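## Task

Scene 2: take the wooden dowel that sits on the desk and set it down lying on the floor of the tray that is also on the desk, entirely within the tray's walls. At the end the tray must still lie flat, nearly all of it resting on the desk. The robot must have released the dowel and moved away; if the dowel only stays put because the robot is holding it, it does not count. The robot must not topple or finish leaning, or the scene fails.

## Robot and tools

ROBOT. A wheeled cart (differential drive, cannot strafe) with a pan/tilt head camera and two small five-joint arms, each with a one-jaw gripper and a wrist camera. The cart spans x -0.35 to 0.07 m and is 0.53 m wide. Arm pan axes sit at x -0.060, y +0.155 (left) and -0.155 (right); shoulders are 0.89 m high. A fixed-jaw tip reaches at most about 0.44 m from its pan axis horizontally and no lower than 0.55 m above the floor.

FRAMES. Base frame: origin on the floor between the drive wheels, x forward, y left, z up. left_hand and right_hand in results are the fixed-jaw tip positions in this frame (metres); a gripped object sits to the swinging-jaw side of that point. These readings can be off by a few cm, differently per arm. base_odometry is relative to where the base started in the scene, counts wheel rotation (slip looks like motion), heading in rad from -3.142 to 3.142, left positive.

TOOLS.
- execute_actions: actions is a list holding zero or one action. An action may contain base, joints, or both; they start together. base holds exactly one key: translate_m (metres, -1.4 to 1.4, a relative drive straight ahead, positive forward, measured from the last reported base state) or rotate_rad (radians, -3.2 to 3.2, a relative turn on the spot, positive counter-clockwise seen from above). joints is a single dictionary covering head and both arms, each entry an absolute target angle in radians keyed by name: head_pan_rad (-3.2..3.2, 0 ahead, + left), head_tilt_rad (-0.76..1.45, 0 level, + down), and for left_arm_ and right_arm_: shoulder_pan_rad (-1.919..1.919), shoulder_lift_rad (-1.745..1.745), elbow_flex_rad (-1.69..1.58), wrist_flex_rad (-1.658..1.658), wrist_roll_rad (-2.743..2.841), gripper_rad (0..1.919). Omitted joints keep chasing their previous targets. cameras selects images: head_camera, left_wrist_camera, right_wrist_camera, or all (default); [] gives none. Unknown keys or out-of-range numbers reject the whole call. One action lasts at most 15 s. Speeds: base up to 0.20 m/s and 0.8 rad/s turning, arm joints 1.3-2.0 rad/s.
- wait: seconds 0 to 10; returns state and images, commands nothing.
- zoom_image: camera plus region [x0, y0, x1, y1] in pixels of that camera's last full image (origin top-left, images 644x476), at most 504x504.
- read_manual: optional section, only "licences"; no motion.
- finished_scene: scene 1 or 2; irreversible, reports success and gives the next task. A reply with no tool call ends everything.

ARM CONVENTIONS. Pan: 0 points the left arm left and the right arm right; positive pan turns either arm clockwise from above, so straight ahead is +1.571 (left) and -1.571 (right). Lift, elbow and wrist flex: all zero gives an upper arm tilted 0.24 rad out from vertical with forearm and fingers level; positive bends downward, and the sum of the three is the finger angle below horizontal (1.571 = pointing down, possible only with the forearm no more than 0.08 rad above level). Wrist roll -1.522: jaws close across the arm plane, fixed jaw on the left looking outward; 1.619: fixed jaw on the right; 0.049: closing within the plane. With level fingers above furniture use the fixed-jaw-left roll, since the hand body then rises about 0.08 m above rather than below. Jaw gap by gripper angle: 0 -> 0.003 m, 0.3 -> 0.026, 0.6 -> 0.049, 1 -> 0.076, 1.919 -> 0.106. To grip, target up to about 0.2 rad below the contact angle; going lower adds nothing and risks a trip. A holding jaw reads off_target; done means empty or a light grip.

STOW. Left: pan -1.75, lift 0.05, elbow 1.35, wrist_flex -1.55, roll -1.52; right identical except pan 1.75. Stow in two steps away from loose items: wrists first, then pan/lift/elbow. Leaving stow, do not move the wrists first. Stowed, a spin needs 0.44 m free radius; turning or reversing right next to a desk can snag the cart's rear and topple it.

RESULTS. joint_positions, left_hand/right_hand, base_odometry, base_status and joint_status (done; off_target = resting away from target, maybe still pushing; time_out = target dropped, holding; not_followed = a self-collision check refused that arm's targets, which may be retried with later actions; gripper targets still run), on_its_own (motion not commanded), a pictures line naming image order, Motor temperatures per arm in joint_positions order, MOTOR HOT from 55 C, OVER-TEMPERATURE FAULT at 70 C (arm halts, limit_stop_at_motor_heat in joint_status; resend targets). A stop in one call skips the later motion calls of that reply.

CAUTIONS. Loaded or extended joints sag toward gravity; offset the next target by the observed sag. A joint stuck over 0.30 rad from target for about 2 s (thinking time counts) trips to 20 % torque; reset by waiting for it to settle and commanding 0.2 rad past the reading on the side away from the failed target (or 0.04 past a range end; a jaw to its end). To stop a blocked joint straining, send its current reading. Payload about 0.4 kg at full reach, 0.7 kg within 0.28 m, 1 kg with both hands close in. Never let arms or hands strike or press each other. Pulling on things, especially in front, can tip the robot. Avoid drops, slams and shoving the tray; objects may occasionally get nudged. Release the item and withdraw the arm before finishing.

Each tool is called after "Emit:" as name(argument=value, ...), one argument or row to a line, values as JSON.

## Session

Emit:
execute_actions(
  actions=[],
)

Scene clock: 0.00 s.
Motor temperatures (°C, as the motors report them): left_arm=[26 29 25 26 26] | right_arm=[24 25 27 29 26]
base_odometry: x=+0.000 y=+0.000 heading=+0.000 (m, m, rad; odometry frame)
base_status: not commanded
joint_positions: head_pan_rad=-0.005 head_tilt_rad=+0.020 left_arm_shoulder_pan_rad=-1.782 left_arm_shoulder_lift_rad=+0.070 left_arm_elbow_flex_rad=+1.313 left_arm_wrist_flex_rad=-1.601 left_arm_wrist_roll_rad=-1.490 left_arm_gripper_rad=+1.920 right_arm_shoulder_pan_rad=+1.784 right_arm_shoulder_lift_rad=+0.015 right_arm_elbow_flex_rad=+1.355 right_arm_wrist_flex_rad=-1.606 right_arm_wrist_roll_rad=-1.534 right_arm_gripper_rad=+1.920
joint_status: not commanded
left_hand: x=-0.3061 y=+0.0943 z=+0.9070 quat_wxyz=(-0.070, -0.621, -0.076, +0.777) (m; base frame)
right_hand: x=-0.3042 y=-0.1100 z=+0.9125 quat_wxyz=(-0.079, +0.615, -0.070, -0.782) (m; base frame)
pictures: head_camera, left_wrist_camera, right_wrist_camera
Images, in order (width x height): head_camera 644x476, left_wrist_camera 644x476, right_wrist_camera 644x476.

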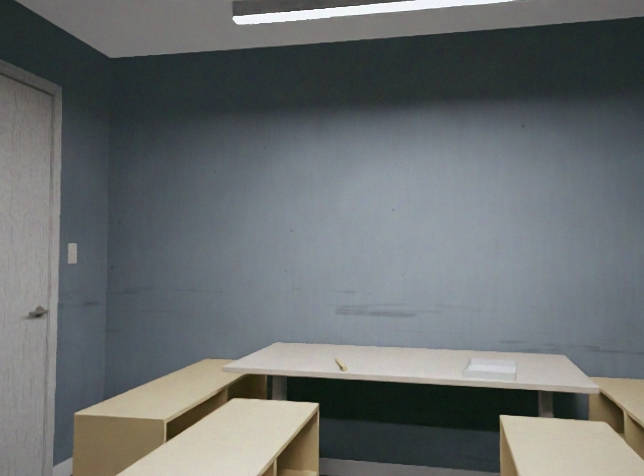

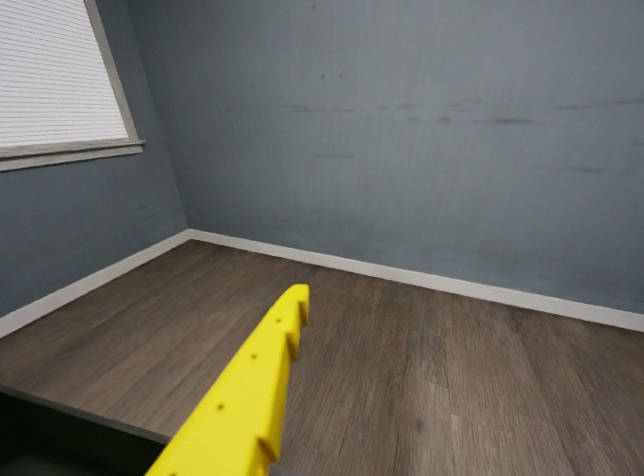

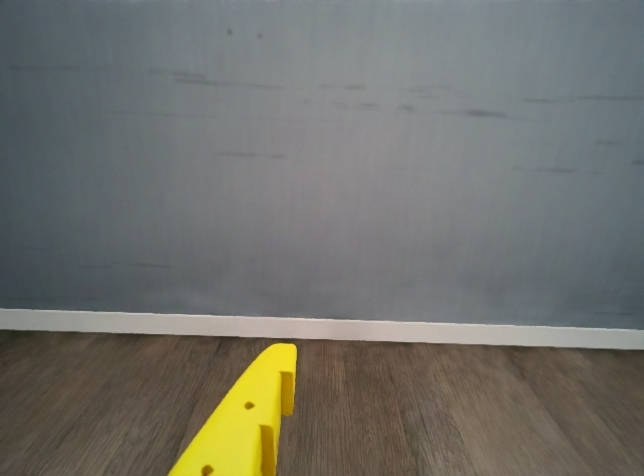

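Emit:
execute_actions(
  actions=[
    {"joints":{"head_tilt_rad":0.5}},
  ],
  cameras=["head_camera"],
)

Scene clock: 2.67 s.
Motor temperatures (°C, as the motors report them): left_arm=[26 29 25 26 26] | right_arm=[24 25 27 29 26]
base_odometry: x=+0.000 y=+0.000 heading=+0.000 (m, m, rad; odometry frame)
base_status: not commanded
joint_positions: head_pan_rad=-0.005 head_tilt_rad=+0.494 left_arm_shoulder_pan_rad=-1.782 left_arm_shoulder_lift_rad=+0.070 left_arm_elbow_flex_rad=+1.313 left_arm_wrist_flex_rad=-1.601 left_arm_wrist_roll_rad=-1.490 left_arm_gripper_rad=+1.920 right_arm_shoulder_pan_rad=+1.784 right_arm_shoulder_lift_rad=+0.015 right_arm_elbow_flex_rad=+1.355 right_arm_wrist_flex_rad=-1.606 right_arm_wrist_roll_rad=-1.534 right_arm_gripper_rad=+1.920
joint_status: all done
left_hand: x=-0.3061 y=+0.0943 z=+0.9070 quat_wxyz=(-0.070, -0.621, -0.076, +0.777) (m; base frame)
right_hand: x=-0.3042 y=-0.1100 z=+0.9125 quat_wxyz=(-0.079, +0.615, -0.070, -0.782) (m; base frame)
pictures: head_camera
Images, in order (width x height): head_camera 644x476.

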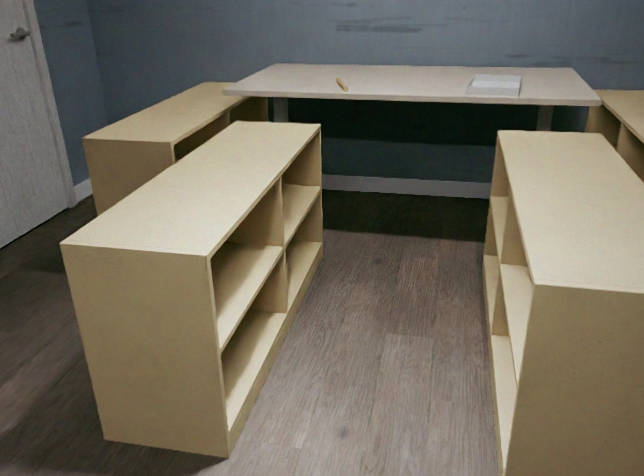

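Emit:
execute_actions(
  actions=[
    {"base":{"rotate_rad":-0.03}},
  ],
  cameras=[],
)

Emit:
execute_actions(
  actions=[
    {"base":{"translate_m":0.5}},
  ],
  cameras=[],
)

Emit:
execute_actions(
  actions=[
    {"base":{"rotate_rad":-0.16}},
  ],
  cameras=["head_camera"],
)

Scene clock: 9.57 s.
Motor temperatures (°C, as the motors report them): left_arm=[26 29 25 26 26] | right_arm=[24 25 27 29 26]
base_odometry: x=+0.000 y=+0.000 heading=-0.027 (m, m, rad; odometry frame)
base_status: done
joint_positions: head_pan_rad=-0.005 head_tilt_rad=+0.494 left_arm_shoulder_pan_rad=-1.782 left_arm_shoulder_lift_rad=+0.070 left_arm_elbow_flex_rad=+1.313 left_arm_wrist_flex_rad=-1.601 left_arm_wrist_roll_rad=-1.490 left_arm_gripper_rad=+1.920 right_arm_shoulder_pan_rad=+1.784 right_arm_shoulder_lift_rad=+0.015 right_arm_elbow_flex_rad=+1.355 right_arm_wrist_flex_rad=-1.606 right_arm_wrist_roll_rad=-1.534 right_arm_gripper_rad=+1.920
joint_status: not commanded
left_hand: x=-0.3061 y=+0.0943 z=+0.9070 quat_wxyz=(-0.070, -0.621, -0.076, +0.777) (m; base frame)
right_hand: x=-0.3042 y=-0.1100 z=+0.9125 quat_wxyz=(-0.079, +0.615, -0.070, -0.782) (m; base frame)
pictures: none
No camera images: the call's "cameras" was empty. Leave "cameras" out to get every camera's image.

Scene clock: 12.90 s.
Motor temperatures (°C, as the motors report them): left_arm=[26 29 25 26 26] | right_arm=[24 25 27 29 26]
base_odometry: x=+0.500 y=-0.013 heading=-0.027 (m, m, rad; odometry frame)
base_status: done
joint_positions: head_pan_rad=-0.005 head_tilt_rad=+0.494 left_arm_shoulder_pan_rad=-1.782 left_arm_shoulder_lift_rad=+0.070 left_arm_elbow_flex_rad=+1.313 left_arm_wrist_flex_rad=-1.601 left_arm_wrist_roll_rad=-1.490 left_arm_gripper_rad=+1.920 right_arm_shoulder_pan_rad=+1.784 right_arm_shoulder_lift_rad=+0.015 right_arm_elbow_flex_rad=+1.355 right_arm_wrist_flex_rad=-1.606 right_arm_wrist_roll_rad=-1.534 right_arm_gripper_rad=+1.920
joint_status: not commanded
left_hand: x=-0.3061 y=+0.0943 z=+0.9070 quat_wxyz=(-0.070, -0.621, -0.076, +0.777) (m; base frame)
right_hand: x=-0.3042 y=-0.1100 z=+0.9125 quat_wxyz=(-0.079, +0.615, -0.070, -0.782) (m; base frame)
pictures: none
No camera images: the call's "cameras" was empty. Leave "cameras" out to get every camera's image.

Scene clock: 13.73 s.
Motor temperatures (°C, as the motors report them): left_arm=[26 29 25 26 26] | right_arm=[24 25 27 29 26]
base_odometry: x=+0.501 y=-0.014 heading=-0.187 (m, m, rad; odometry frame)
base_status: done
joint_positions: head_pan_rad=-0.005 head_tilt_rad=+0.494 left_arm_shoulder_pan_rad=-1.782 left_arm_shoulder_lift_rad=+0.070 left_arm_elbow_flex_rad=+1.313 left_arm_wrist_flex_rad=-1.601 left_arm_wrist_roll_rad=-1.490 left_arm_gripper_rad=+1.920 right_arm_shoulder_pan_rad=+1.784 right_arm_shoulder_lift_rad=+0.015 right_arm_elbow_flex_rad=+1.355 right_arm_wrist_flex_rad=-1.606 right_arm_wrist_roll_rad=-1.534 right_arm_gripper_rad=+1.920
joint_status: not commanded
left_hand: x=-0.3061 y=+0.0943 z=+0.9070 quat_wxyz=(-0.070, -0.621, -0.076, +0.777) (m; base frame)
right_hand: x=-0.3042 y=-0.1100 z=+0.9125 quat_wxyz=(-0.079, +0.615, -0.070, -0.782) (m; base frame)
pictures: head_camera
Images, in order (width x height): head_camera 644x476.

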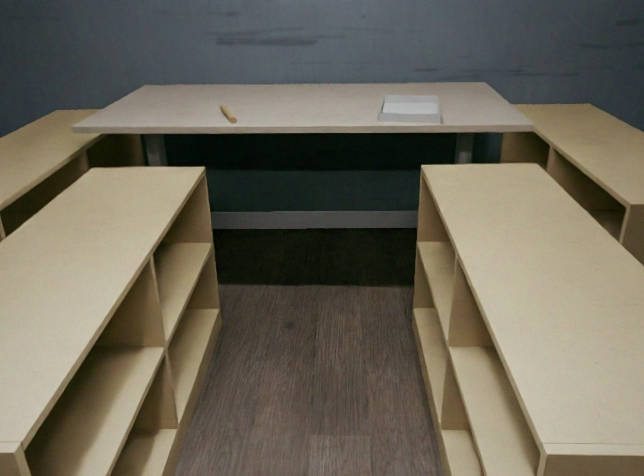

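Emit:
execute_actions(
  actions=[
    {"base":{"translate_m":1.2},"joints":{"head_tilt_rad":0.9}},
  ],
  cameras=["head_camera"],
)

Scene clock: 26.97 s.
Motor temperatures (°C, as the motors report them): left_arm=[26 29 25 26 26] | right_arm=[24 25 27 29 26]
base_odometry: x=+1.672 y=-0.250 heading=-0.189 (m, m, rad; odometry frame)
base_status: translate_m time_out (by the wheels' count: +1.194 of +1.200)
joint_positions: head_pan_rad=-0.005 head_tilt_rad=+0.896 left_arm_shoulder_pan_rad=-1.782 left_arm_shoulder_lift_rad=+0.070 left_arm_elbow_flex_rad=+1.314 left_arm_wrist_flex_rad=-1.601 left_arm_wrist_roll_rad=-1.490 left_arm_gripper_rad=+1.920 right_arm_shoulder_pan_rad=+1.784 right_arm_shoulder_lift_rad=+0.015 right_arm_elbow_flex_rad=+1.356 right_arm_wrist_flex_rad=-1.606 right_arm_wrist_roll_rad=-1.534 right_arm_gripper_rad=+1.920
joint_status: all done
left_hand: x=-0.3059 y=+0.0943 z=+0.9067 quat_wxyz=(-0.070, -0.622, -0.076, +0.776) (m; base frame)
right_hand: x=-0.3041 y=-0.1100 z=+0.9122 quat_wxyz=(-0.079, +0.616, -0.070, -0.781) (m; base frame)
pictures: head_camera
Images, in order (width x height): head_camera 644x476.

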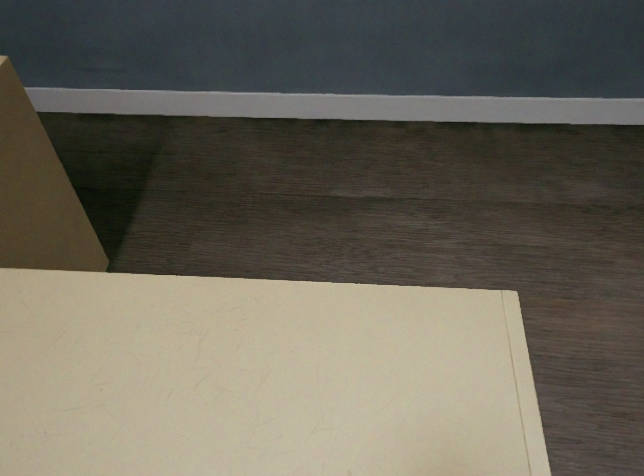

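Emit:
execute_actions(
  actions=[
    {"joints":{"head_tilt_rad":0.3}},
  ],
  cameras=["head_camera"],
)

Scene clock: 29.87 s.
Motor temperatures (°C, as the motors report them): left_arm=[26 29 25 26 26] | right_arm=[24 25 27 29 26]
base_odometry: x=+1.672 y=-0.250 heading=-0.189 (m, m, rad; odometry frame)
base_status: not commanded
joint_positions: head_pan_rad=-0.005 head_tilt_rad=+0.313 left_arm_shoulder_pan_rad=-1.782 left_arm_shoulder_lift_rad=+0.070 left_arm_elbow_flex_rad=+1.314 left_arm_wrist_flex_rad=-1.601 left_arm_wrist_roll_rad=-1.490 left_arm_gripper_rad=+1.920 right_arm_shoulder_pan_rad=+1.784 right_arm_shoulder_lift_rad=+0.015 right_arm_elbow_flex_rad=+1.356 right_arm_wrist_flex_rad=-1.606 right_arm_wrist_roll_rad=-1.534 right_arm_gripper_rad=+1.920
joint_status: all done
left_hand: x=-0.3059 y=+0.0943 z=+0.9067 quat_wxyz=(-0.070, -0.622, -0.076, +0.776) (m; base frame)
right_hand: x=-0.3041 y=-0.1100 z=+0.9122 quat_wxyz=(-0.079, +0.616, -0.070, -0.781) (m; base frame)
pictures: head_camera
Images, in order (width x height): head_camera 644x476.

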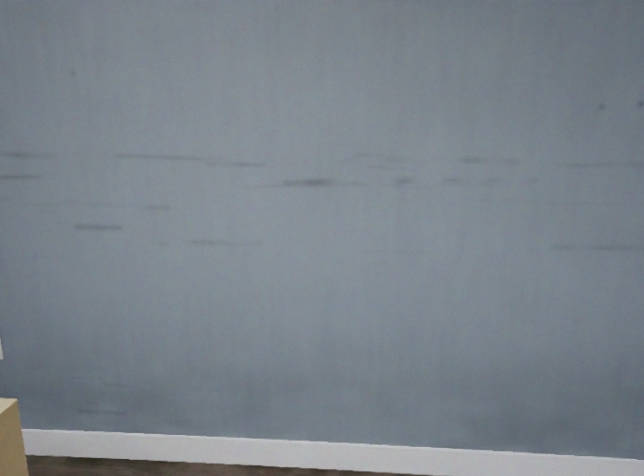

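Facing a wall — something spun us. Look around.

Emit:
execute_actions(
  actions=[
    {"joints":{"head_pan_rad":1.5}},
  ],
  cameras=["head_camera"],
)

Scene clock: 33.57 s.
Motor temperatures (°C, as the motors report them): left_arm=[26 29 25 26 26] | right_arm=[24 25 27 29 26]
base_odometry: x=+1.672 y=-0.250 heading=-0.189 (m, m, rad; odometry frame)
base_status: not commanded
joint_positions: head_pan_rad=+1.490 head_tilt_rad=+0.313 left_arm_shoulder_pan_rad=-1.782 left_arm_shoulder_lift_rad=+0.070 left_arm_elbow_flex_rad=+1.314 left_arm_wrist_flex_rad=-1.601 left_arm_wrist_roll_rad=-1.490 left_arm_gripper_rad=+1.920 right_arm_shoulder_pan_rad=+1.784 right_arm_shoulder_lift_rad=+0.015 right_arm_elbow_flex_rad=+1.356 right_arm_wrist_flex_rad=-1.606 right_arm_wrist_roll_rad=-1.534 right_arm_gripper_rad=+1.920
joint_status: all done
left_hand: x=-0.3059 y=+0.0943 z=+0.9067 quat_wxyz=(-0.070, -0.622, -0.076, +0.776) (m; base frame)
right_hand: x=-0.3041 y=-0.1100 z=+0.9122 quat_wxyz=(-0.079, +0.616, -0.070, -0.781) (m; base frame)
pictures: head_camera
Images, in order (width x height): head_camera 644x476.

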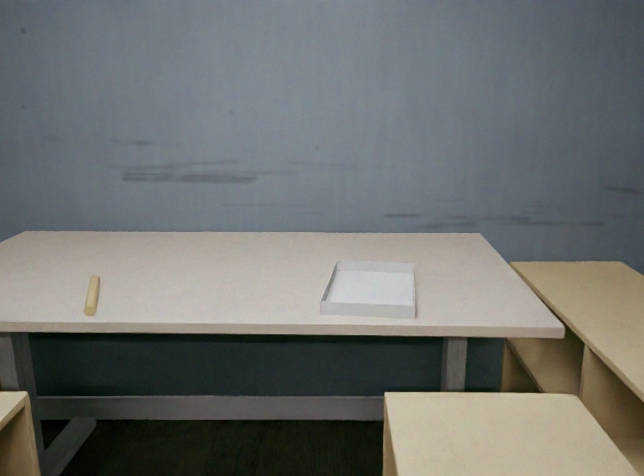

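Emit:
execute_actions(
  actions=[
    {"joints":{"head_pan_rad":-1.2,"head_tilt_rad":1.0}},
  ],
  cameras=["head_camera"],
)

Scene clock: 43.60 s.
Motor temperatures (°C, as the motors report them): left_arm=[26 29 25 26 26] | right_arm=[24 25 27 29 26]
base_odometry: x=+1.672 y=-0.250 heading=-0.189 (m, m, rad; odometry frame)
base_status: not commanded
joint_positions: head_pan_rad=-1.190 head_tilt_rad=+0.995 left_arm_shoulder_pan_rad=-1.782 left_arm_shoulder_lift_rad=+0.070 left_arm_elbow_flex_rad=+1.314 left_arm_wrist_flex_rad=-1.601 left_arm_wrist_roll_rad=-1.490 left_arm_gripper_rad=+1.920 right_arm_shoulder_pan_rad=+1.784 right_arm_shoulder_lift_rad=+0.015 right_arm_elbow_flex_rad=+1.356 right_arm_wrist_flex_rad=-1.606 right_arm_wrist_roll_rad=-1.534 right_arm_gripper_rad=+1.920
joint_status: all done
left_hand: x=-0.3059 y=+0.0943 z=+0.9067 quat_wxyz=(-0.070, -0.622, -0.076, +0.776) (m; base frame)
right_hand: x=-0.3041 y=-0.1100 z=+0.9122 quat_wxyz=(-0.079, +0.616, -0.070, -0.781) (m; base frame)
pictures: head_camera
Images, in order (width x height): head_camera 644x476.

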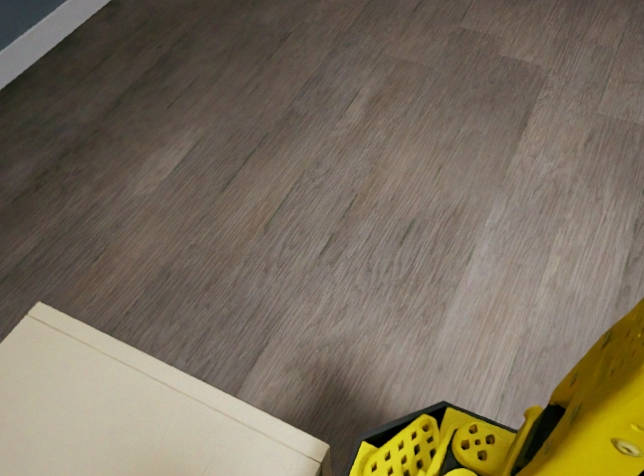

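Now behind.

Emit:
execute_actions(
  actions=[
    {"joints":{"head_pan_rad":3.0,"head_tilt_rad":1.0}},
  ],
  cameras=["head_camera"],
)

Scene clock: 48.83 s.
Motor temperatures (°C, as the motors report them): left_arm=[26 29 25 26 26] | right_arm=[24 25 27 29 26]
base_odometry: x=+1.672 y=-0.250 heading=-0.189 (m, m, rad; odometry frame)
base_status: not commanded
joint_positions: head_pan_rad=+2.990 head_tilt_rad=+0.995 left_arm_shoulder_pan_rad=-1.782 left_arm_shoulder_lift_rad=+0.070 left_arm_elbow_flex_rad=+1.314 left_arm_wrist_flex_rad=-1.601 left_arm_wrist_roll_rad=-1.490 left_arm_gripper_rad=+1.920 right_arm_shoulder_pan_rad=+1.784 right_arm_shoulder_lift_rad=+0.015 right_arm_elbow_flex_rad=+1.356 right_arm_wrist_flex_rad=-1.606 right_arm_wrist_roll_rad=-1.534 right_arm_gripper_rad=+1.920
joint_status: all done
left_hand: x=-0.3059 y=+0.0943 z=+0.9067 quat_wxyz=(-0.070, -0.622, -0.076, +0.776) (m; base frame)
right_hand: x=-0.3041 y=-0.1100 z=+0.9122 quat_wxyz=(-0.079, +0.616, -0.070, -0.781) (m; base frame)
pictures: head_camera
Images, in order (width x height): head_camera 644x476.

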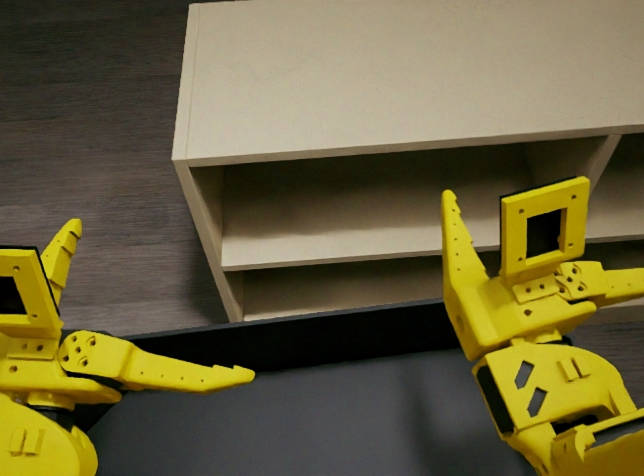

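Emit:
execute_actions(
  actions=[
    {"base":{"translate_m":-0.2}},
  ],
  cameras=[],
)

Emit:
execute_actions(
  actions=[
    {"base":{"rotate_rad":1.55},"joints":{"head_pan_rad":0,"head_tilt_rad":0.5}},
  ],
  cameras=["head_camera"],
)

Scene clock: 57.47 s.
Motor temperatures (°C, as the motors report them): left_arm=[26 29 25 26 26] | right_arm=[24 25 27 29 26]
base_odometry: x=+1.475 y=-0.211 heading=-0.193 (m, m, rad; odometry frame)
base_status: done
joint_positions: head_pan_rad=+2.990 head_tilt_rad=+0.995 left_arm_shoulder_pan_rad=-1.782 left_arm_shoulder_lift_rad=+0.070 left_arm_elbow_flex_rad=+1.314 left_arm_wrist_flex_rad=-1.601 left_arm_wrist_roll_rad=-1.490 left_arm_gripper_rad=+1.920 right_arm_shoulder_pan_rad=+1.784 right_arm_shoulder_lift_rad=+0.015 right_arm_elbow_flex_rad=+1.356 right_arm_wrist_flex_rad=-1.606 right_arm_wrist_roll_rad=-1.534 right_arm_gripper_rad=+1.920
joint_status: not commanded
left_hand: x=-0.3059 y=+0.0943 z=+0.9067 quat_wxyz=(-0.070, -0.622, -0.076, +0.776) (m; base frame)
right_hand: x=-0.3041 y=-0.1100 z=+0.9122 quat_wxyz=(-0.079, +0.616, -0.070, -0.781) (m; base frame)
pictures: none
No camera images: the call's "cameras" was empty. Leave "cameras" out to get every camera's image.

Scene clock: 60.27 s.
Motor temperatures (°C, as the motors report them): left_arm=[26 29 25 26 26] | right_arm=[24 25 27 29 26]
base_odometry: x=+1.473 y=-0.210 heading=+1.355 (m, m, rad; odometry frame)
base_status: done
joint_positions: head_pan_rad=+0.010 head_tilt_rad=+0.514 left_arm_shoulder_pan_rad=-1.782 left_arm_shoulder_lift_rad=+0.070 left_arm_elbow_flex_rad=+1.314 left_arm_wrist_flex_rad=-1.601 left_arm_wrist_roll_rad=-1.490 left_arm_gripper_rad=+1.920 right_arm_shoulder_pan_rad=+1.784 right_arm_shoulder_lift_rad=+0.015 right_arm_elbow_flex_rad=+1.356 right_arm_wrist_flex_rad=-1.606 right_arm_wrist_roll_rad=-1.534 right_arm_gripper_rad=+1.920
joint_status: all done
left_hand: x=-0.3059 y=+0.0943 z=+0.9067 quat_wxyz=(-0.070, -0.622, -0.076, +0.776) (m; base frame)
right_hand: x=-0.3041 y=-0.1100 z=+0.9122 quat_wxyz=(-0.079, +0.616, -0.070, -0.781) (m; base frame)
pictures: head_camera
Images, in order (width x height): head_camera 644x476.

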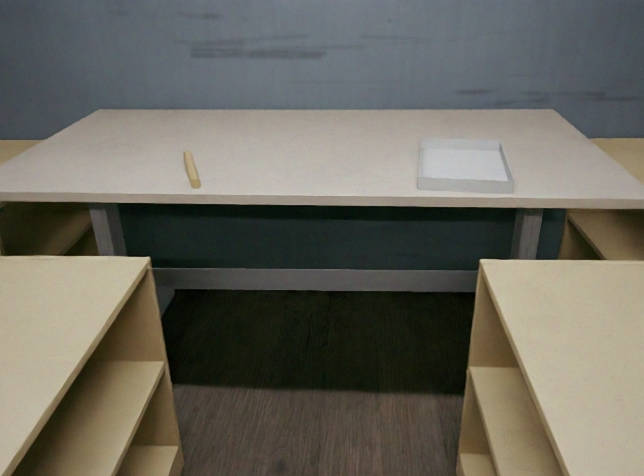

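Emit:
execute_actions(
  actions=[
    {"base":{"translate_m":0.6},"joints":{"head_tilt_rad":0.8}},
  ],
  cameras=["head_camera"],
)

Scene clock: 66.23 s.
Motor temperatures (°C, as the motors report them): left_arm=[26 29 25 26 26] | right_arm=[24 25 27 29 26]
base_odometry: x=+1.601 y=+0.377 heading=+1.355 (m, m, rad; odometry frame)
base_status: done
joint_positions: head_pan_rad=+0.010 head_tilt_rad=+0.795 left_arm_shoulder_pan_rad=-1.782 left_arm_shoulder_lift_rad=+0.070 left_arm_elbow_flex_rad=+1.314 left_arm_wrist_flex_rad=-1.601 left_arm_wrist_roll_rad=-1.490 left_arm_gripper_rad=+1.920 right_arm_shoulder_pan_rad=+1.784 right_arm_shoulder_lift_rad=+0.015 right_arm_elbow_flex_rad=+1.356 right_arm_wrist_flex_rad=-1.606 right_arm_wrist_roll_rad=-1.534 right_arm_gripper_rad=+1.920
joint_status: all done
left_hand: x=-0.3059 y=+0.0943 z=+0.9067 quat_wxyz=(-0.070, -0.622, -0.076, +0.776) (m; base frame)
right_hand: x=-0.3041 y=-0.1100 z=+0.9122 quat_wxyz=(-0.079, +0.616, -0.070, -0.781) (m; base frame)
pictures: head_camera
Images, in order (width x height): head_camera 644x476.

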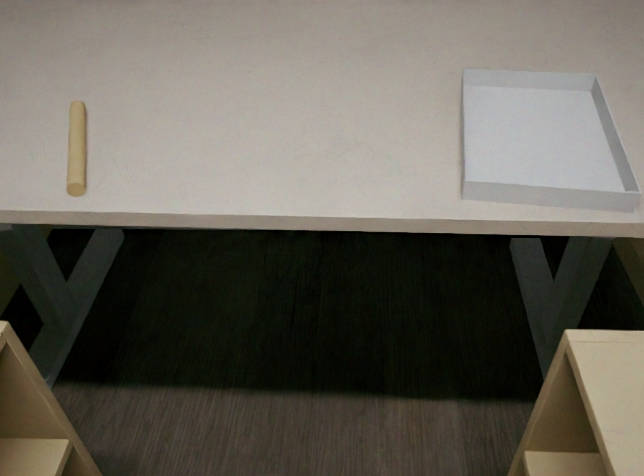

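Emit:
execute_actions(
  actions=[
    {"base":{"translate_m":0.35},"joints":{"head_tilt_rad":1.0,"head_pan_rad":0.4}},
  ],
  cameras=["head_camera"],
)

Scene clock: 72.40 s.
Motor temperatures (°C, as the motors report them): left_arm=[26 29 25 26 26] | right_arm=[24 25 27 29 26]
base_odometry: x=+1.676 y=+0.716 heading=+1.348 (m, m, rad; odometry frame)
base_status: done
joint_positions: head_pan_rad=+0.390 head_tilt_rad=+0.995 left_arm_shoulder_pan_rad=-1.782 left_arm_shoulder_lift_rad=+0.070 left_arm_elbow_flex_rad=+1.314 left_arm_wrist_flex_rad=-1.601 left_arm_wrist_roll_rad=-1.490 left_arm_gripper_rad=+1.920 right_arm_shoulder_pan_rad=+1.784 right_arm_shoulder_lift_rad=+0.015 right_arm_elbow_flex_rad=+1.356 right_arm_wrist_flex_rad=-1.606 right_arm_wrist_roll_rad=-1.534 right_arm_gripper_rad=+1.920
joint_status: all done
left_hand: x=-0.3059 y=+0.0943 z=+0.9067 quat_wxyz=(-0.070, -0.622, -0.076, +0.776) (m; base frame)
right_hand: x=-0.3041 y=-0.1100 z=+0.9122 quat_wxyz=(-0.079, +0.616, -0.070, -0.781) (m; base frame)
pictures: head_camera
Images, in order (width x height): head_camera 644x476.

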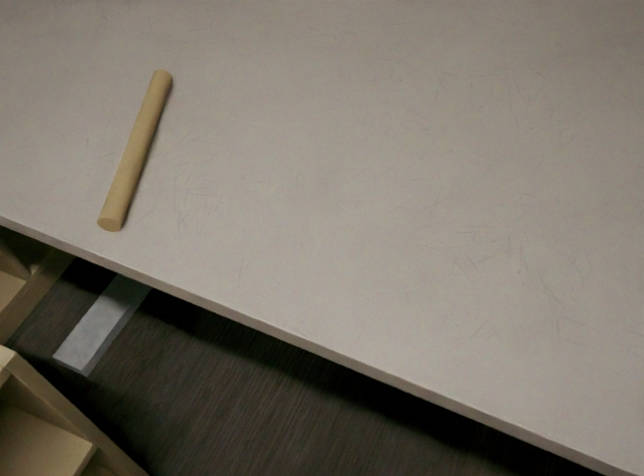

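Emit:
execute_actions(
  actions=[
    {"base":{"translate_m":0.05},"joints":{"left_arm_shoulder_pan_rad":1.0,"left_arm_shoulder_lift_rad":0.0,"left_arm_elbow_flex_rad":0.3}},
  ],
  cameras=[],
)

Emit:
execute_actions(
  actions=[
    {"joints":{"left_arm_shoulder_pan_rad":1.03,"left_arm_shoulder_lift_rad":0.35,"left_arm_elbow_flex_rad":0.1,"left_arm_wrist_flex_rad":0.85,"left_arm_wrist_roll_rad":-1.83,"left_arm_gripper_rad":1.0}},
  ],
  cameras=["head_camera","left_wrist_camera"],
)

Scene clock: 84.83 s.
Motor temperatures (°C, as the motors report them): left_arm=[26 29 25 26 26] | right_arm=[24 25 27 29 26]
base_odometry: x=+1.687 y=+0.762 heading=+1.341 (m, m, rad; odometry frame)
base_status: done
joint_positions: head_pan_rad=+0.390 head_tilt_rad=+0.995 left_arm_shoulder_pan_rad=+0.993 left_arm_shoulder_lift_rad=+0.032 left_arm_elbow_flex_rad=+0.339 left_arm_wrist_flex_rad=-1.601 left_arm_wrist_roll_rad=-1.490 left_arm_gripper_rad=+1.920 right_arm_shoulder_pan_rad=+1.784 right_arm_shoulder_lift_rad=+0.015 right_arm_elbow_flex_rad=+1.356 right_arm_wrist_flex_rad=-1.606 right_arm_wrist_roll_rad=-1.534 right_arm_gripper_rad=+1.920
joint_status: all done
left_hand: x=+0.1398 y=+0.2946 z=+1.1128 quat_wxyz=(+0.949, -0.051, +0.161, +0.266) (m; base frame)
right_hand: x=-0.3041 y=-0.1100 z=+0.9122 quat_wxyz=(-0.079, +0.616, -0.070, -0.781) (m; base frame)
pictures: none
No camera images: the call's "cameras" was empty. Leave "cameras" out to get every camera's image.

Scene clock: 87.20 s.
Motor temperatures (°C, as the motors report them): left_arm=[26 29 25 26 26] | right_arm=[24 25 27 29 26]
base_odometry: x=+1.687 y=+0.762 heading=+1.341 (m, m, rad; odometry frame)
base_status: not commanded
joint_positions: head_pan_rad=+0.390 head_tilt_rad=+0.995 left_arm_shoulder_pan_rad=+1.022 left_arm_shoulder_lift_rad=+0.366 left_arm_elbow_flex_rad=+0.135 left_arm_wrist_flex_rad=+0.842 left_arm_wrist_roll_rad=-1.821 left_arm_gripper_rad=+1.013 right_arm_shoulder_pan_rad=+1.784 right_arm_shoulder_lift_rad=+0.015 right_arm_elbow_flex_rad=+1.356 right_arm_wrist_flex_rad=-1.606 right_arm_wrist_roll_rad=-1.534 right_arm_gripper_rad=+1.920
joint_status: all done
left_hand: x=+0.1544 y=+0.2949 z=+0.7729 quat_wxyz=(+0.103, -0.124, +0.986, +0.047) (m; base frame)
right_hand: x=-0.3041 y=-0.1100 z=+0.9122 quat_wxyz=(-0.079, +0.616, -0.070, -0.781) (m; base frame)
pictures: head_camera, left_wrist_camera
Images, in order (width x height): head_camera 644x476, left_wrist_camera 644x476.

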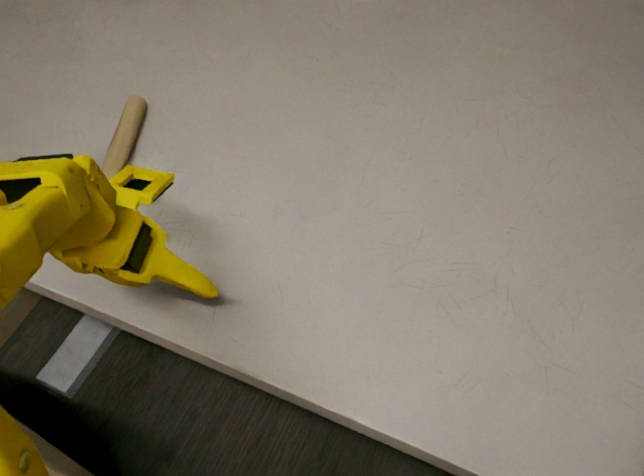

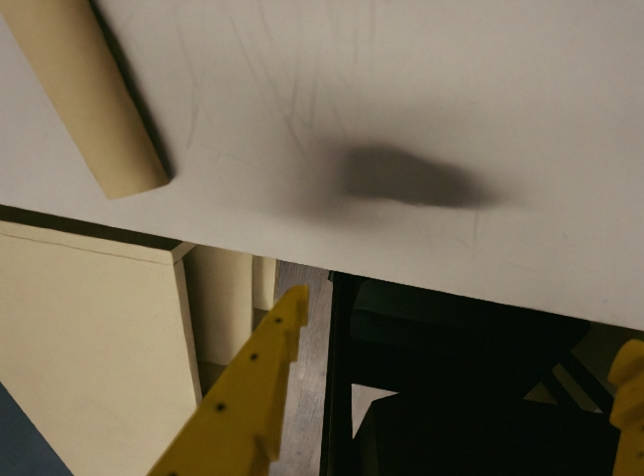

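Emit:
execute_actions(
  actions=[
    {"joints":{"left_arm_shoulder_pan_rad":0.85,"left_arm_shoulder_lift_rad":0.62,"left_arm_elbow_flex_rad":-0.41,"left_arm_wrist_flex_rad":0.96}},
  ],
  cameras=["left_wrist_camera"],
)

Scene clock: 94.53 s.
Motor temperatures (°C, as the motors report them): left_arm=[26 29 25 26 26] | right_arm=[24 25 27 29 26]
base_odometry: x=+1.687 y=+0.762 heading=+1.341 (m, m, rad; odometry frame)
base_status: not commanded
joint_positions: head_pan_rad=+0.390 head_tilt_rad=+0.995 left_arm_shoulder_pan_rad=+0.858 left_arm_shoulder_lift_rad=+0.639 left_arm_elbow_flex_rad=-0.370 left_arm_wrist_flex_rad=+0.954 left_arm_wrist_roll_rad=-1.821 left_arm_gripper_rad=+1.012 right_arm_shoulder_pan_rad=+1.784 right_arm_shoulder_lift_rad=+0.015 right_arm_elbow_flex_rad=+1.356 right_arm_wrist_flex_rad=-1.606 right_arm_wrist_roll_rad=-1.534 right_arm_gripper_rad=+1.920
joint_status: all done
left_hand: x=+0.1681 y=+0.3621 z=+0.7865 quat_wxyz=(+0.151, -0.202, +0.964, +0.084) (m; base frame)
right_hand: x=-0.3041 y=-0.1100 z=+0.9122 quat_wxyz=(-0.079, +0.616, -0.070, -0.781) (m; base frame)
pictures: left_wrist_camera
Images, in order (width x height): left_wrist_camera 644x476.

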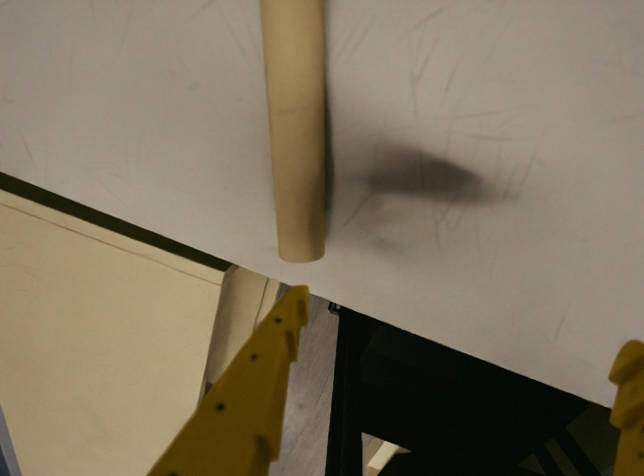

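Emit:
execute_actions(
  actions=[
    {"joints":{"left_arm_shoulder_pan_rad":0.81,"left_arm_shoulder_lift_rad":0.78,"left_arm_elbow_flex_rad":-0.49,"left_arm_wrist_flex_rad":0.62,"left_arm_wrist_roll_rad":-1.78}},
  ],
  cameras=["left_wrist_camera"],
)

Scene clock: 100.70 s.
Motor temperatures (°C, as the motors report them): left_arm=[26 29 25 26 26] | right_arm=[24 25 27 29 26]
base_odometry: x=+1.687 y=+0.762 heading=+1.341 (m, m, rad; odometry frame)
base_status: not commanded
joint_positions: head_pan_rad=+0.390 head_tilt_rad=+0.995 left_arm_shoulder_pan_rad=+0.818 left_arm_shoulder_lift_rad=+0.800 left_arm_elbow_flex_rad=-0.451 left_arm_wrist_flex_rad=+0.632 left_arm_wrist_roll_rad=-1.789 left_arm_gripper_rad=+1.012 right_arm_shoulder_pan_rad=+1.784 right_arm_shoulder_lift_rad=+0.015 right_arm_elbow_flex_rad=+1.356 right_arm_wrist_flex_rad=-1.606 right_arm_wrist_roll_rad=-1.534 right_arm_gripper_rad=+1.920
joint_status: all done
left_hand: x=+0.1902 y=+0.3998 z=+0.7786 quat_wxyz=(+0.253, -0.230, +0.929, +0.142) (m; base frame)
right_hand: x=-0.3041 y=-0.1100 z=+0.9122 quat_wxyz=(-0.079, +0.616, -0.070, -0.781) (m; base frame)
pictures: left_wrist_camera
Images, in order (width x height): left_wrist_camera 644x476.

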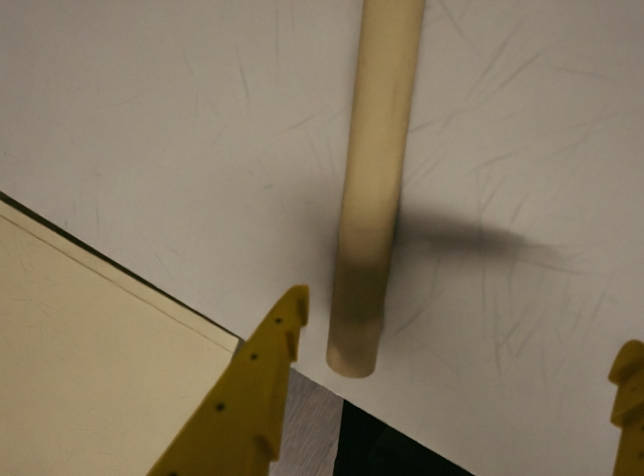

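Good. Descend and close.

Emit:
execute_actions(
  actions=[
    {"joints":{"left_arm_shoulder_lift_rad":0.91,"left_arm_wrist_flex_rad":0.5}},
  ],
  cameras=[],
)

Emit:
execute_actions(
  actions=[
    {"joints":{"left_arm_gripper_rad":0.1}},
  ],
  cameras=["left_wrist_camera"],
)

Scene clock: 105.00 s.
Motor temperatures (°C, as the motors report them): left_arm=[26 29 25 26 26] | right_arm=[24 25 27 29 26]
base_odometry: x=+1.687 y=+0.762 heading=+1.341 (m, m, rad; odometry frame)
base_status: not commanded
joint_positions: head_pan_rad=+0.390 head_tilt_rad=+0.995 left_arm_shoulder_pan_rad=+0.818 left_arm_shoulder_lift_rad=+0.932 left_arm_elbow_flex_rad=-0.453 left_arm_wrist_flex_rad=+0.514 left_arm_wrist_roll_rad=-1.789 left_arm_gripper_rad=+1.012 right_arm_shoulder_pan_rad=+1.784 right_arm_shoulder_lift_rad=+0.015 right_arm_elbow_flex_rad=+1.356 right_arm_wrist_flex_rad=-1.606 right_arm_wrist_roll_rad=-1.534 right_arm_gripper_rad=+1.920
joint_status: all done
left_hand: x=+0.1893 y=+0.3989 z=+0.7475 quat_wxyz=(+0.248, -0.231, +0.930, +0.139) (m; base frame)
right_hand: x=-0.3041 y=-0.1100 z=+0.9122 quat_wxyz=(-0.079, +0.616, -0.070, -0.781) (m; base frame)
pictures: none
No camera images: the call's "cameras" was empty. Leave "cameras" out to get every camera's image.

Scene clock: 106.00 s.
Motor temperatures (°C, as the motors report them): left_arm=[26 29 25 26 26] | right_arm=[24 25 27 29 26]
base_odometry: x=+1.687 y=+0.762 heading=+1.341 (m, m, rad; odometry frame)
base_status: not commanded
joint_positions: head_pan_rad=+0.390 head_tilt_rad=+0.995 left_arm_shoulder_pan_rad=+0.816 left_arm_shoulder_lift_rad=+0.932 left_arm_elbow_flex_rad=-0.453 left_arm_wrist_flex_rad=+0.514 left_arm_wrist_roll_rad=-1.789 left_arm_gripper_rad=+0.259 right_arm_shoulder_pan_rad=+1.784 right_arm_shoulder_lift_rad=+0.015 right_arm_elbow_flex_rad=+1.356 right_arm_wrist_flex_rad=-1.606 right_arm_wrist_roll_rad=-1.534 right_arm_gripper_rad=+1.920
joint_status: left_arm_gripper_rad off_target (ended at +0.259, target +0.100)
left_hand: x=+0.1889 y=+0.3993 z=+0.7475 quat_wxyz=(+0.248, -0.231, +0.930, +0.139) (m; base frame)
right_hand: x=-0.3041 y=-0.1100 z=+0.9122 quat_wxyz=(-0.079, +0.616, -0.070, -0.781) (m; base frame)
pictures: left_wrist_camera
Images, in order (width x height): left_wrist_camera 644x476.

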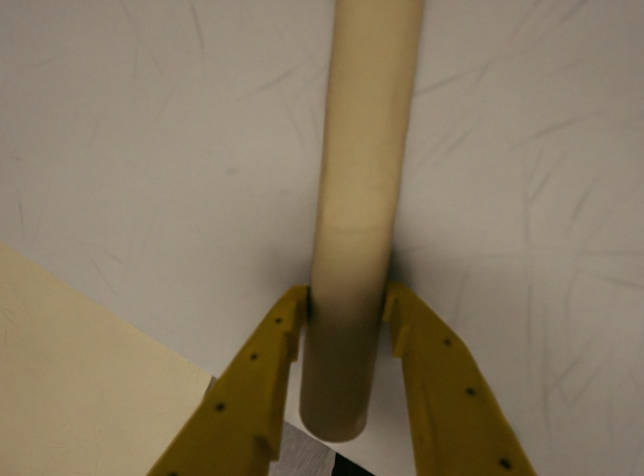

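Emit:
execute_actions(
  actions=[
    {"joints":{"left_arm_shoulder_lift_rad":0.25,"left_arm_elbow_flex_rad":0.1,"left_arm_wrist_flex_rad":0.95,"head_pan_rad":0.0,"head_tilt_rad":0.9}},
  ],
  cameras=[],
)

Emit:
execute_actions(
  actions=[
    {"joints":{"left_arm_shoulder_pan_rad":1.9,"left_arm_wrist_roll_rad":-2.7,"right_arm_shoulder_pan_rad":-1.2,"right_arm_shoulder_lift_rad":0.0,"right_arm_elbow_flex_rad":0.3}},
  ],
  cameras=["head_camera"],
)

Scene clock: 112.30 s.
Motor temperatures (°C, as the motors report them): left_arm=[26 29 25 26 26] | right_arm=[24 25 27 29 26]
base_odometry: x=+1.687 y=+0.762 heading=+1.341 (m, m, rad; odometry frame)
base_status: not commanded
joint_positions: head_pan_rad=+0.010 head_tilt_rad=+0.915 left_arm_shoulder_pan_rad=+0.816 left_arm_shoulder_lift_rad=+0.303 left_arm_elbow_flex_rad=+0.106 left_arm_wrist_flex_rad=+0.945 left_arm_wrist_roll_rad=-1.789 left_arm_gripper_rad=+0.254 right_arm_shoulder_pan_rad=+1.784 right_arm_shoulder_lift_rad=+0.015 right_arm_elbow_flex_rad=+1.356 right_arm_wrist_flex_rad=-1.606 right_arm_wrist_roll_rad=-1.534 right_arm_gripper_rad=+1.920
joint_status: all done
left_hand: x=+0.1191 y=+0.3337 z=+0.7878 quat_wxyz=(+0.094, -0.240, +0.965, +0.053) (m; base frame)
right_hand: x=-0.3041 y=-0.1100 z=+0.9122 quat_wxyz=(-0.079, +0.616, -0.070, -0.781) (m; base frame)
pictures: none
No camera images: the call's "cameras" was empty. Leave "cameras" out to get every camera's image.

Scene clock: 115.20 s.
Motor temperatures (°C, as the motors report them): left_arm=[26 29 25 26 26] | right_arm=[24 25 27 29 26]
base_odometry: x=+1.687 y=+0.762 heading=+1.341 (m, m, rad; odometry frame)
base_status: not commanded
joint_positions: head_pan_rad=+0.010 head_tilt_rad=+0.915 left_arm_shoulder_pan_rad=+1.879 left_arm_shoulder_lift_rad=+0.294 left_arm_elbow_flex_rad=+0.106 left_arm_wrist_flex_rad=+0.945 left_arm_wrist_roll_rad=-2.691 left_arm_gripper_rad=+0.254 right_arm_shoulder_pan_rad=-1.193 right_arm_shoulder_lift_rad=+0.015 right_arm_elbow_flex_rad=+0.335 right_arm_wrist_flex_rad=-1.606 right_arm_wrist_roll_rad=-1.534 right_arm_gripper_rad=+1.920
joint_status: left_arm_shoulder_pan_rad off_target (ended at +1.879, target +1.900); the others done
joint sent to its limit — the command would take left_arm_shoulder_pan_rad past its upper limit, so that joint was sent only as far as its limit.
left_hand: x=+0.1878 y=+0.0793 z=+0.7910 quat_wxyz=(+0.102, +0.669, +0.735, +0.047) (m; base frame)
right_hand: x=+0.1644 y=-0.2357 z=+1.1175 quat_wxyz=(+0.971, +0.030, +0.154, -0.180) (m; base frame)
pictures: head_camera
Images, in order (width x height): head_camera 644x476.

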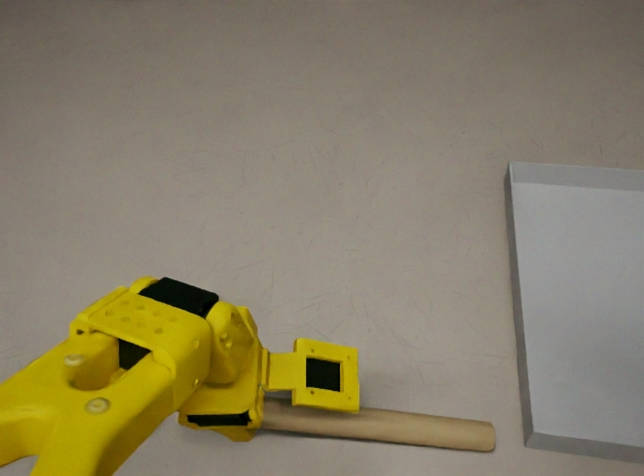

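Emit:
execute_actions(
  actions=[
    {"joints":{"right_arm_shoulder_pan_rad":-1.89,"right_arm_shoulder_lift_rad":0.19,"right_arm_elbow_flex_rad":-0.46,"right_arm_wrist_flex_rad":1.6,"right_arm_wrist_roll_rad":-0.25,"right_arm_gripper_rad":1.0}},
  ],
  cameras=["head_camera","right_wrist_camera"],
)

Scene clock: 123.20 s.
Motor temperatures (°C, as the motors report them): left_arm=[26 29 25 26 26] | right_arm=[24 25 27 29 26]
base_odometry: x=+1.687 y=+0.762 heading=+1.341 (m, m, rad; odometry frame)
base_status: not commanded
joint_positions: head_pan_rad=+0.010 head_tilt_rad=+0.915 left_arm_shoulder_pan_rad=+1.879 left_arm_shoulder_lift_rad=+0.294 left_arm_elbow_flex_rad=+0.106 left_arm_wrist_flex_rad=+0.945 left_arm_wrist_roll_rad=-2.691 left_arm_gripper_rad=+0.254 right_arm_shoulder_pan_rad=-1.879 right_arm_shoulder_lift_rad=+0.208 right_arm_elbow_flex_rad=-0.425 right_arm_wrist_flex_rad=+1.591 right_arm_wrist_roll_rad=-0.259 right_arm_gripper_rad=+1.006
joint_status: all done
joint sent to its limit — the command would take right_arm_shoulder_pan_rad past its lower limit, so that joint was sent only as far as its limit.
left_hand: x=+0.1878 y=+0.0793 z=+0.7910 quat_wxyz=(+0.102, +0.669, +0.735, +0.047) (m; base frame)
right_hand: x=+0.1638 y=-0.0817 z=+0.8735 quat_wxyz=(+0.087, -0.704, +0.704, -0.045) (m; base frame)
pictures: head_camera, right_wrist_camera
Images, in order (width x height): head_camera 644x476, right_wrist_camera 644x476.

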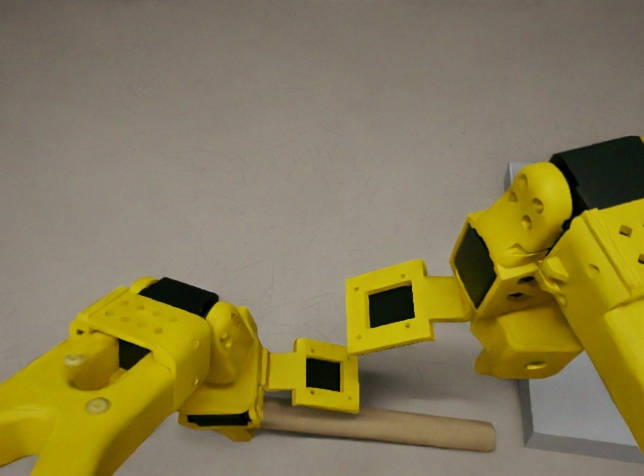

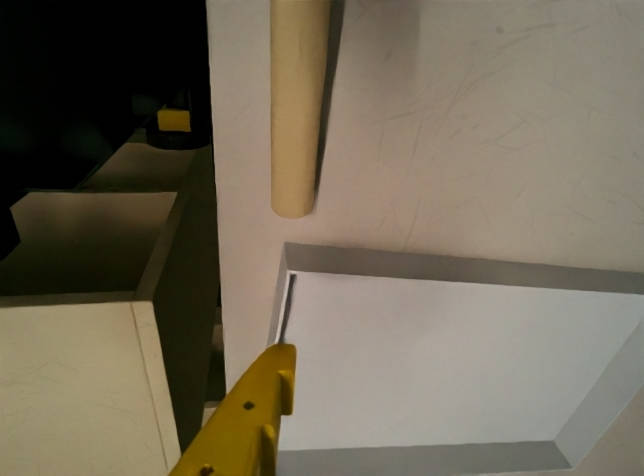

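Emit:
execute_actions(
  actions=[
    {"joints":{"left_arm_shoulder_lift_rad":0.5,"left_arm_elbow_flex_rad":-0.29,"left_arm_wrist_flex_rad":0.73,"right_arm_shoulder_lift_rad":0.27,"right_arm_elbow_flex_rad":-0.42,"right_arm_wrist_flex_rad":1.12}},
  ],
  cameras=["head_camera","right_wrist_camera"],
)

Scene clock: 130.57 s.
Motor temperatures (°C, as the motors report them): left_arm=[26 29 25 26 26] | right_arm=[24 25 27 29 26]
base_odometry: x=+1.687 y=+0.762 heading=+1.341 (m, m, rad; odometry frame)
base_status: not commanded
joint_positions: head_pan_rad=+0.010 head_tilt_rad=+0.915 left_arm_shoulder_pan_rad=+1.881 left_arm_shoulder_lift_rad=+0.526 left_arm_elbow_flex_rad=-0.243 left_arm_wrist_flex_rad=+0.744 left_arm_wrist_roll_rad=-2.691 left_arm_gripper_rad=+0.254 right_arm_shoulder_pan_rad=-1.879 right_arm_shoulder_lift_rad=+0.285 right_arm_elbow_flex_rad=-0.418 right_arm_wrist_flex_rad=+1.135 right_arm_wrist_roll_rad=-0.259 right_arm_gripper_rad=+1.006
joint_status: all done
left_hand: x=+0.2564 y=+0.0569 z=+0.8109 quat_wxyz=(+0.244, +0.649, +0.712, +0.112) (m; base frame)
right_hand: x=+0.2272 y=-0.0615 z=+0.8780 quat_wxyz=(+0.249, -0.679, +0.679, -0.129) (m; base frame)
pictures: head_camera, right_wrist_camera
Images, in order (width x height): head_camera 644x476, right_wrist_camera 644x476.

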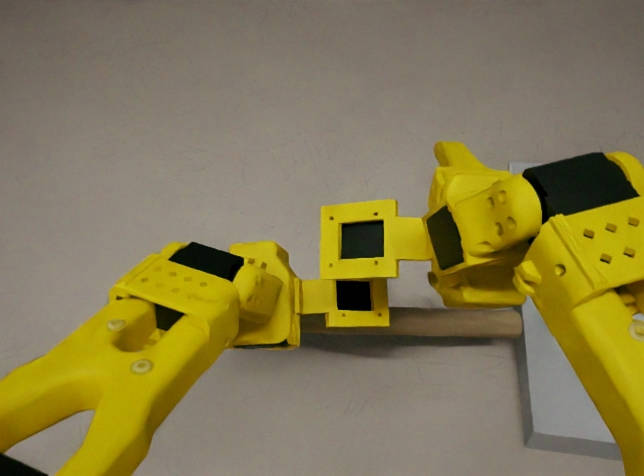

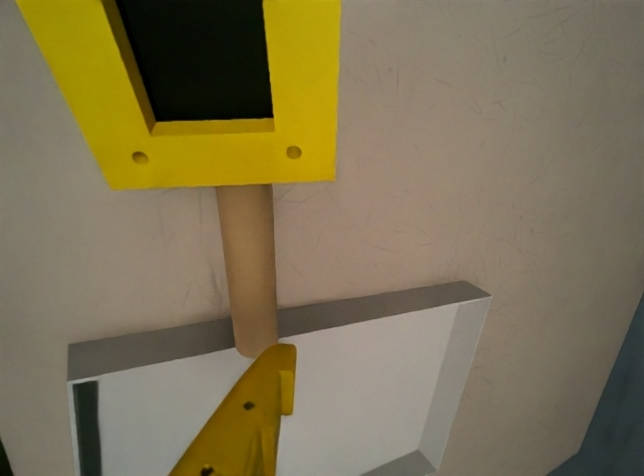

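Emit:
execute_actions(
  actions=[
    {"joints":{"right_arm_shoulder_lift_rad":0.31,"right_arm_elbow_flex_rad":-0.22,"right_arm_wrist_flex_rad":0.88}},
  ],
  cameras=["right_wrist_camera"],
)

Scene clock: 135.17 s.
Motor temperatures (°C, as the motors report them): left_arm=[26 29 25 26 26] | right_arm=[24 25 27 29 26]
base_odometry: x=+1.687 y=+0.762 heading=+1.341 (m, m, rad; odometry frame)
base_status: not commanded
joint_positions: head_pan_rad=+0.010 head_tilt_rad=+0.915 left_arm_shoulder_pan_rad=+1.881 left_arm_shoulder_lift_rad=+0.526 left_arm_elbow_flex_rad=-0.243 left_arm_wrist_flex_rad=+0.744 left_arm_wrist_roll_rad=-2.691 left_arm_gripper_rad=+0.254 right_arm_shoulder_pan_rad=-1.879 right_arm_shoulder_lift_rad=+0.329 right_arm_elbow_flex_rad=-0.217 right_arm_wrist_flex_rad=+0.896 right_arm_wrist_roll_rad=-0.259 right_arm_gripper_rad=+1.006
joint_status: all done
left_hand: x=+0.2564 y=+0.0569 z=+0.8109 quat_wxyz=(+0.244, +0.649, +0.712, +0.112) (m; base frame)
right_hand: x=+0.2321 y=-0.0599 z=+0.8418 quat_wxyz=(+0.247, -0.679, +0.679, -0.128) (m; base frame)
pictures: right_wrist_camera
Images, in order (width x height): right_wrist_camera 644x476.

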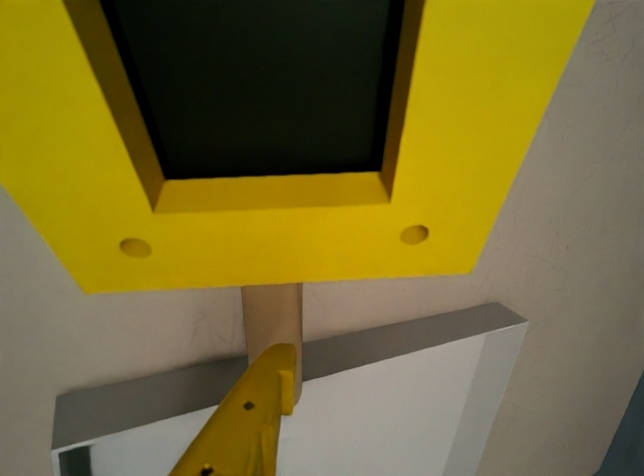

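Emit:
execute_actions(
  actions=[
    {"joints":{"right_arm_shoulder_lift_rad":0.2,"right_arm_elbow_flex_rad":0.23,"right_arm_wrist_flex_rad":0.55}},
  ],
  cameras=["right_wrist_camera","head_camera"],
)

Scene clock: 140.70 s.
Motor temperatures (°C, as the motors report them): left_arm=[26 29 25 26 26] | right_arm=[24 25 27 29 26]
base_odometry: x=+1.687 y=+0.762 heading=+1.341 (m, m, rad; odometry frame)
base_status: not commanded
joint_positions: head_pan_rad=+0.010 head_tilt_rad=+0.915 left_arm_shoulder_pan_rad=+1.881 left_arm_shoulder_lift_rad=+0.538 left_arm_elbow_flex_rad=-0.243 left_arm_wrist_flex_rad=+0.744 left_arm_wrist_roll_rad=-2.693 left_arm_gripper_rad=+0.254 right_arm_shoulder_pan_rad=-1.879 right_arm_shoulder_lift_rad=+0.231 right_arm_elbow_flex_rad=+0.227 right_arm_wrist_flex_rad=+0.560 right_arm_wrist_roll_rad=-0.259 right_arm_gripper_rad=+1.006
joint_status: all done
left_hand: x=+0.2554 y=+0.0572 z=+0.8072 quat_wxyz=(+0.239, +0.651, +0.712, +0.109) (m; base frame)
right_hand: x=+0.2104 y=-0.0668 z=+0.8015 quat_wxyz=(+0.242, -0.680, +0.680, -0.125) (m; base frame)
pictures: head_camera, right_wrist_camera
Images, in order (width x height): head_camera 644x476, right_wrist_camera 644x476.

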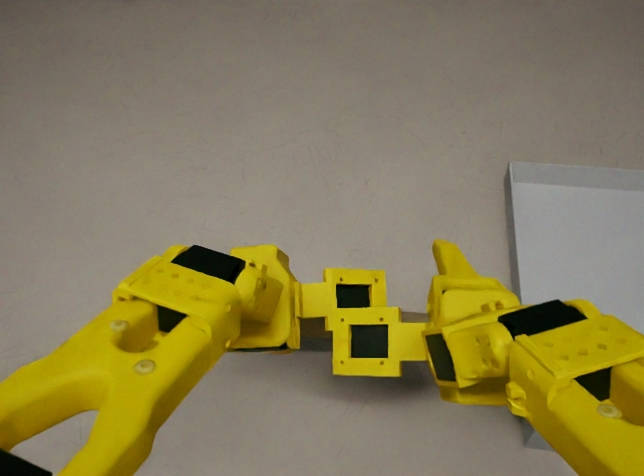

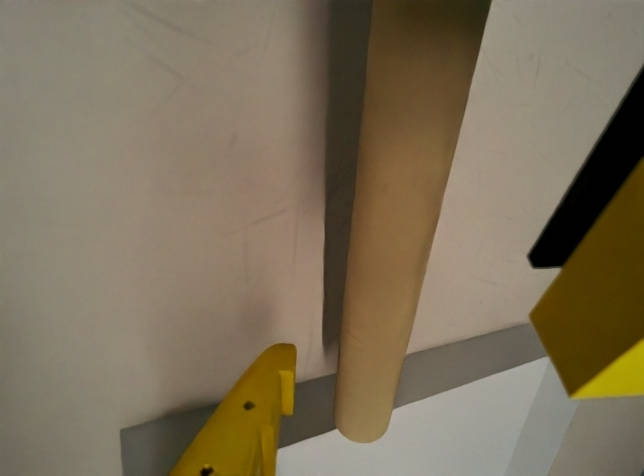

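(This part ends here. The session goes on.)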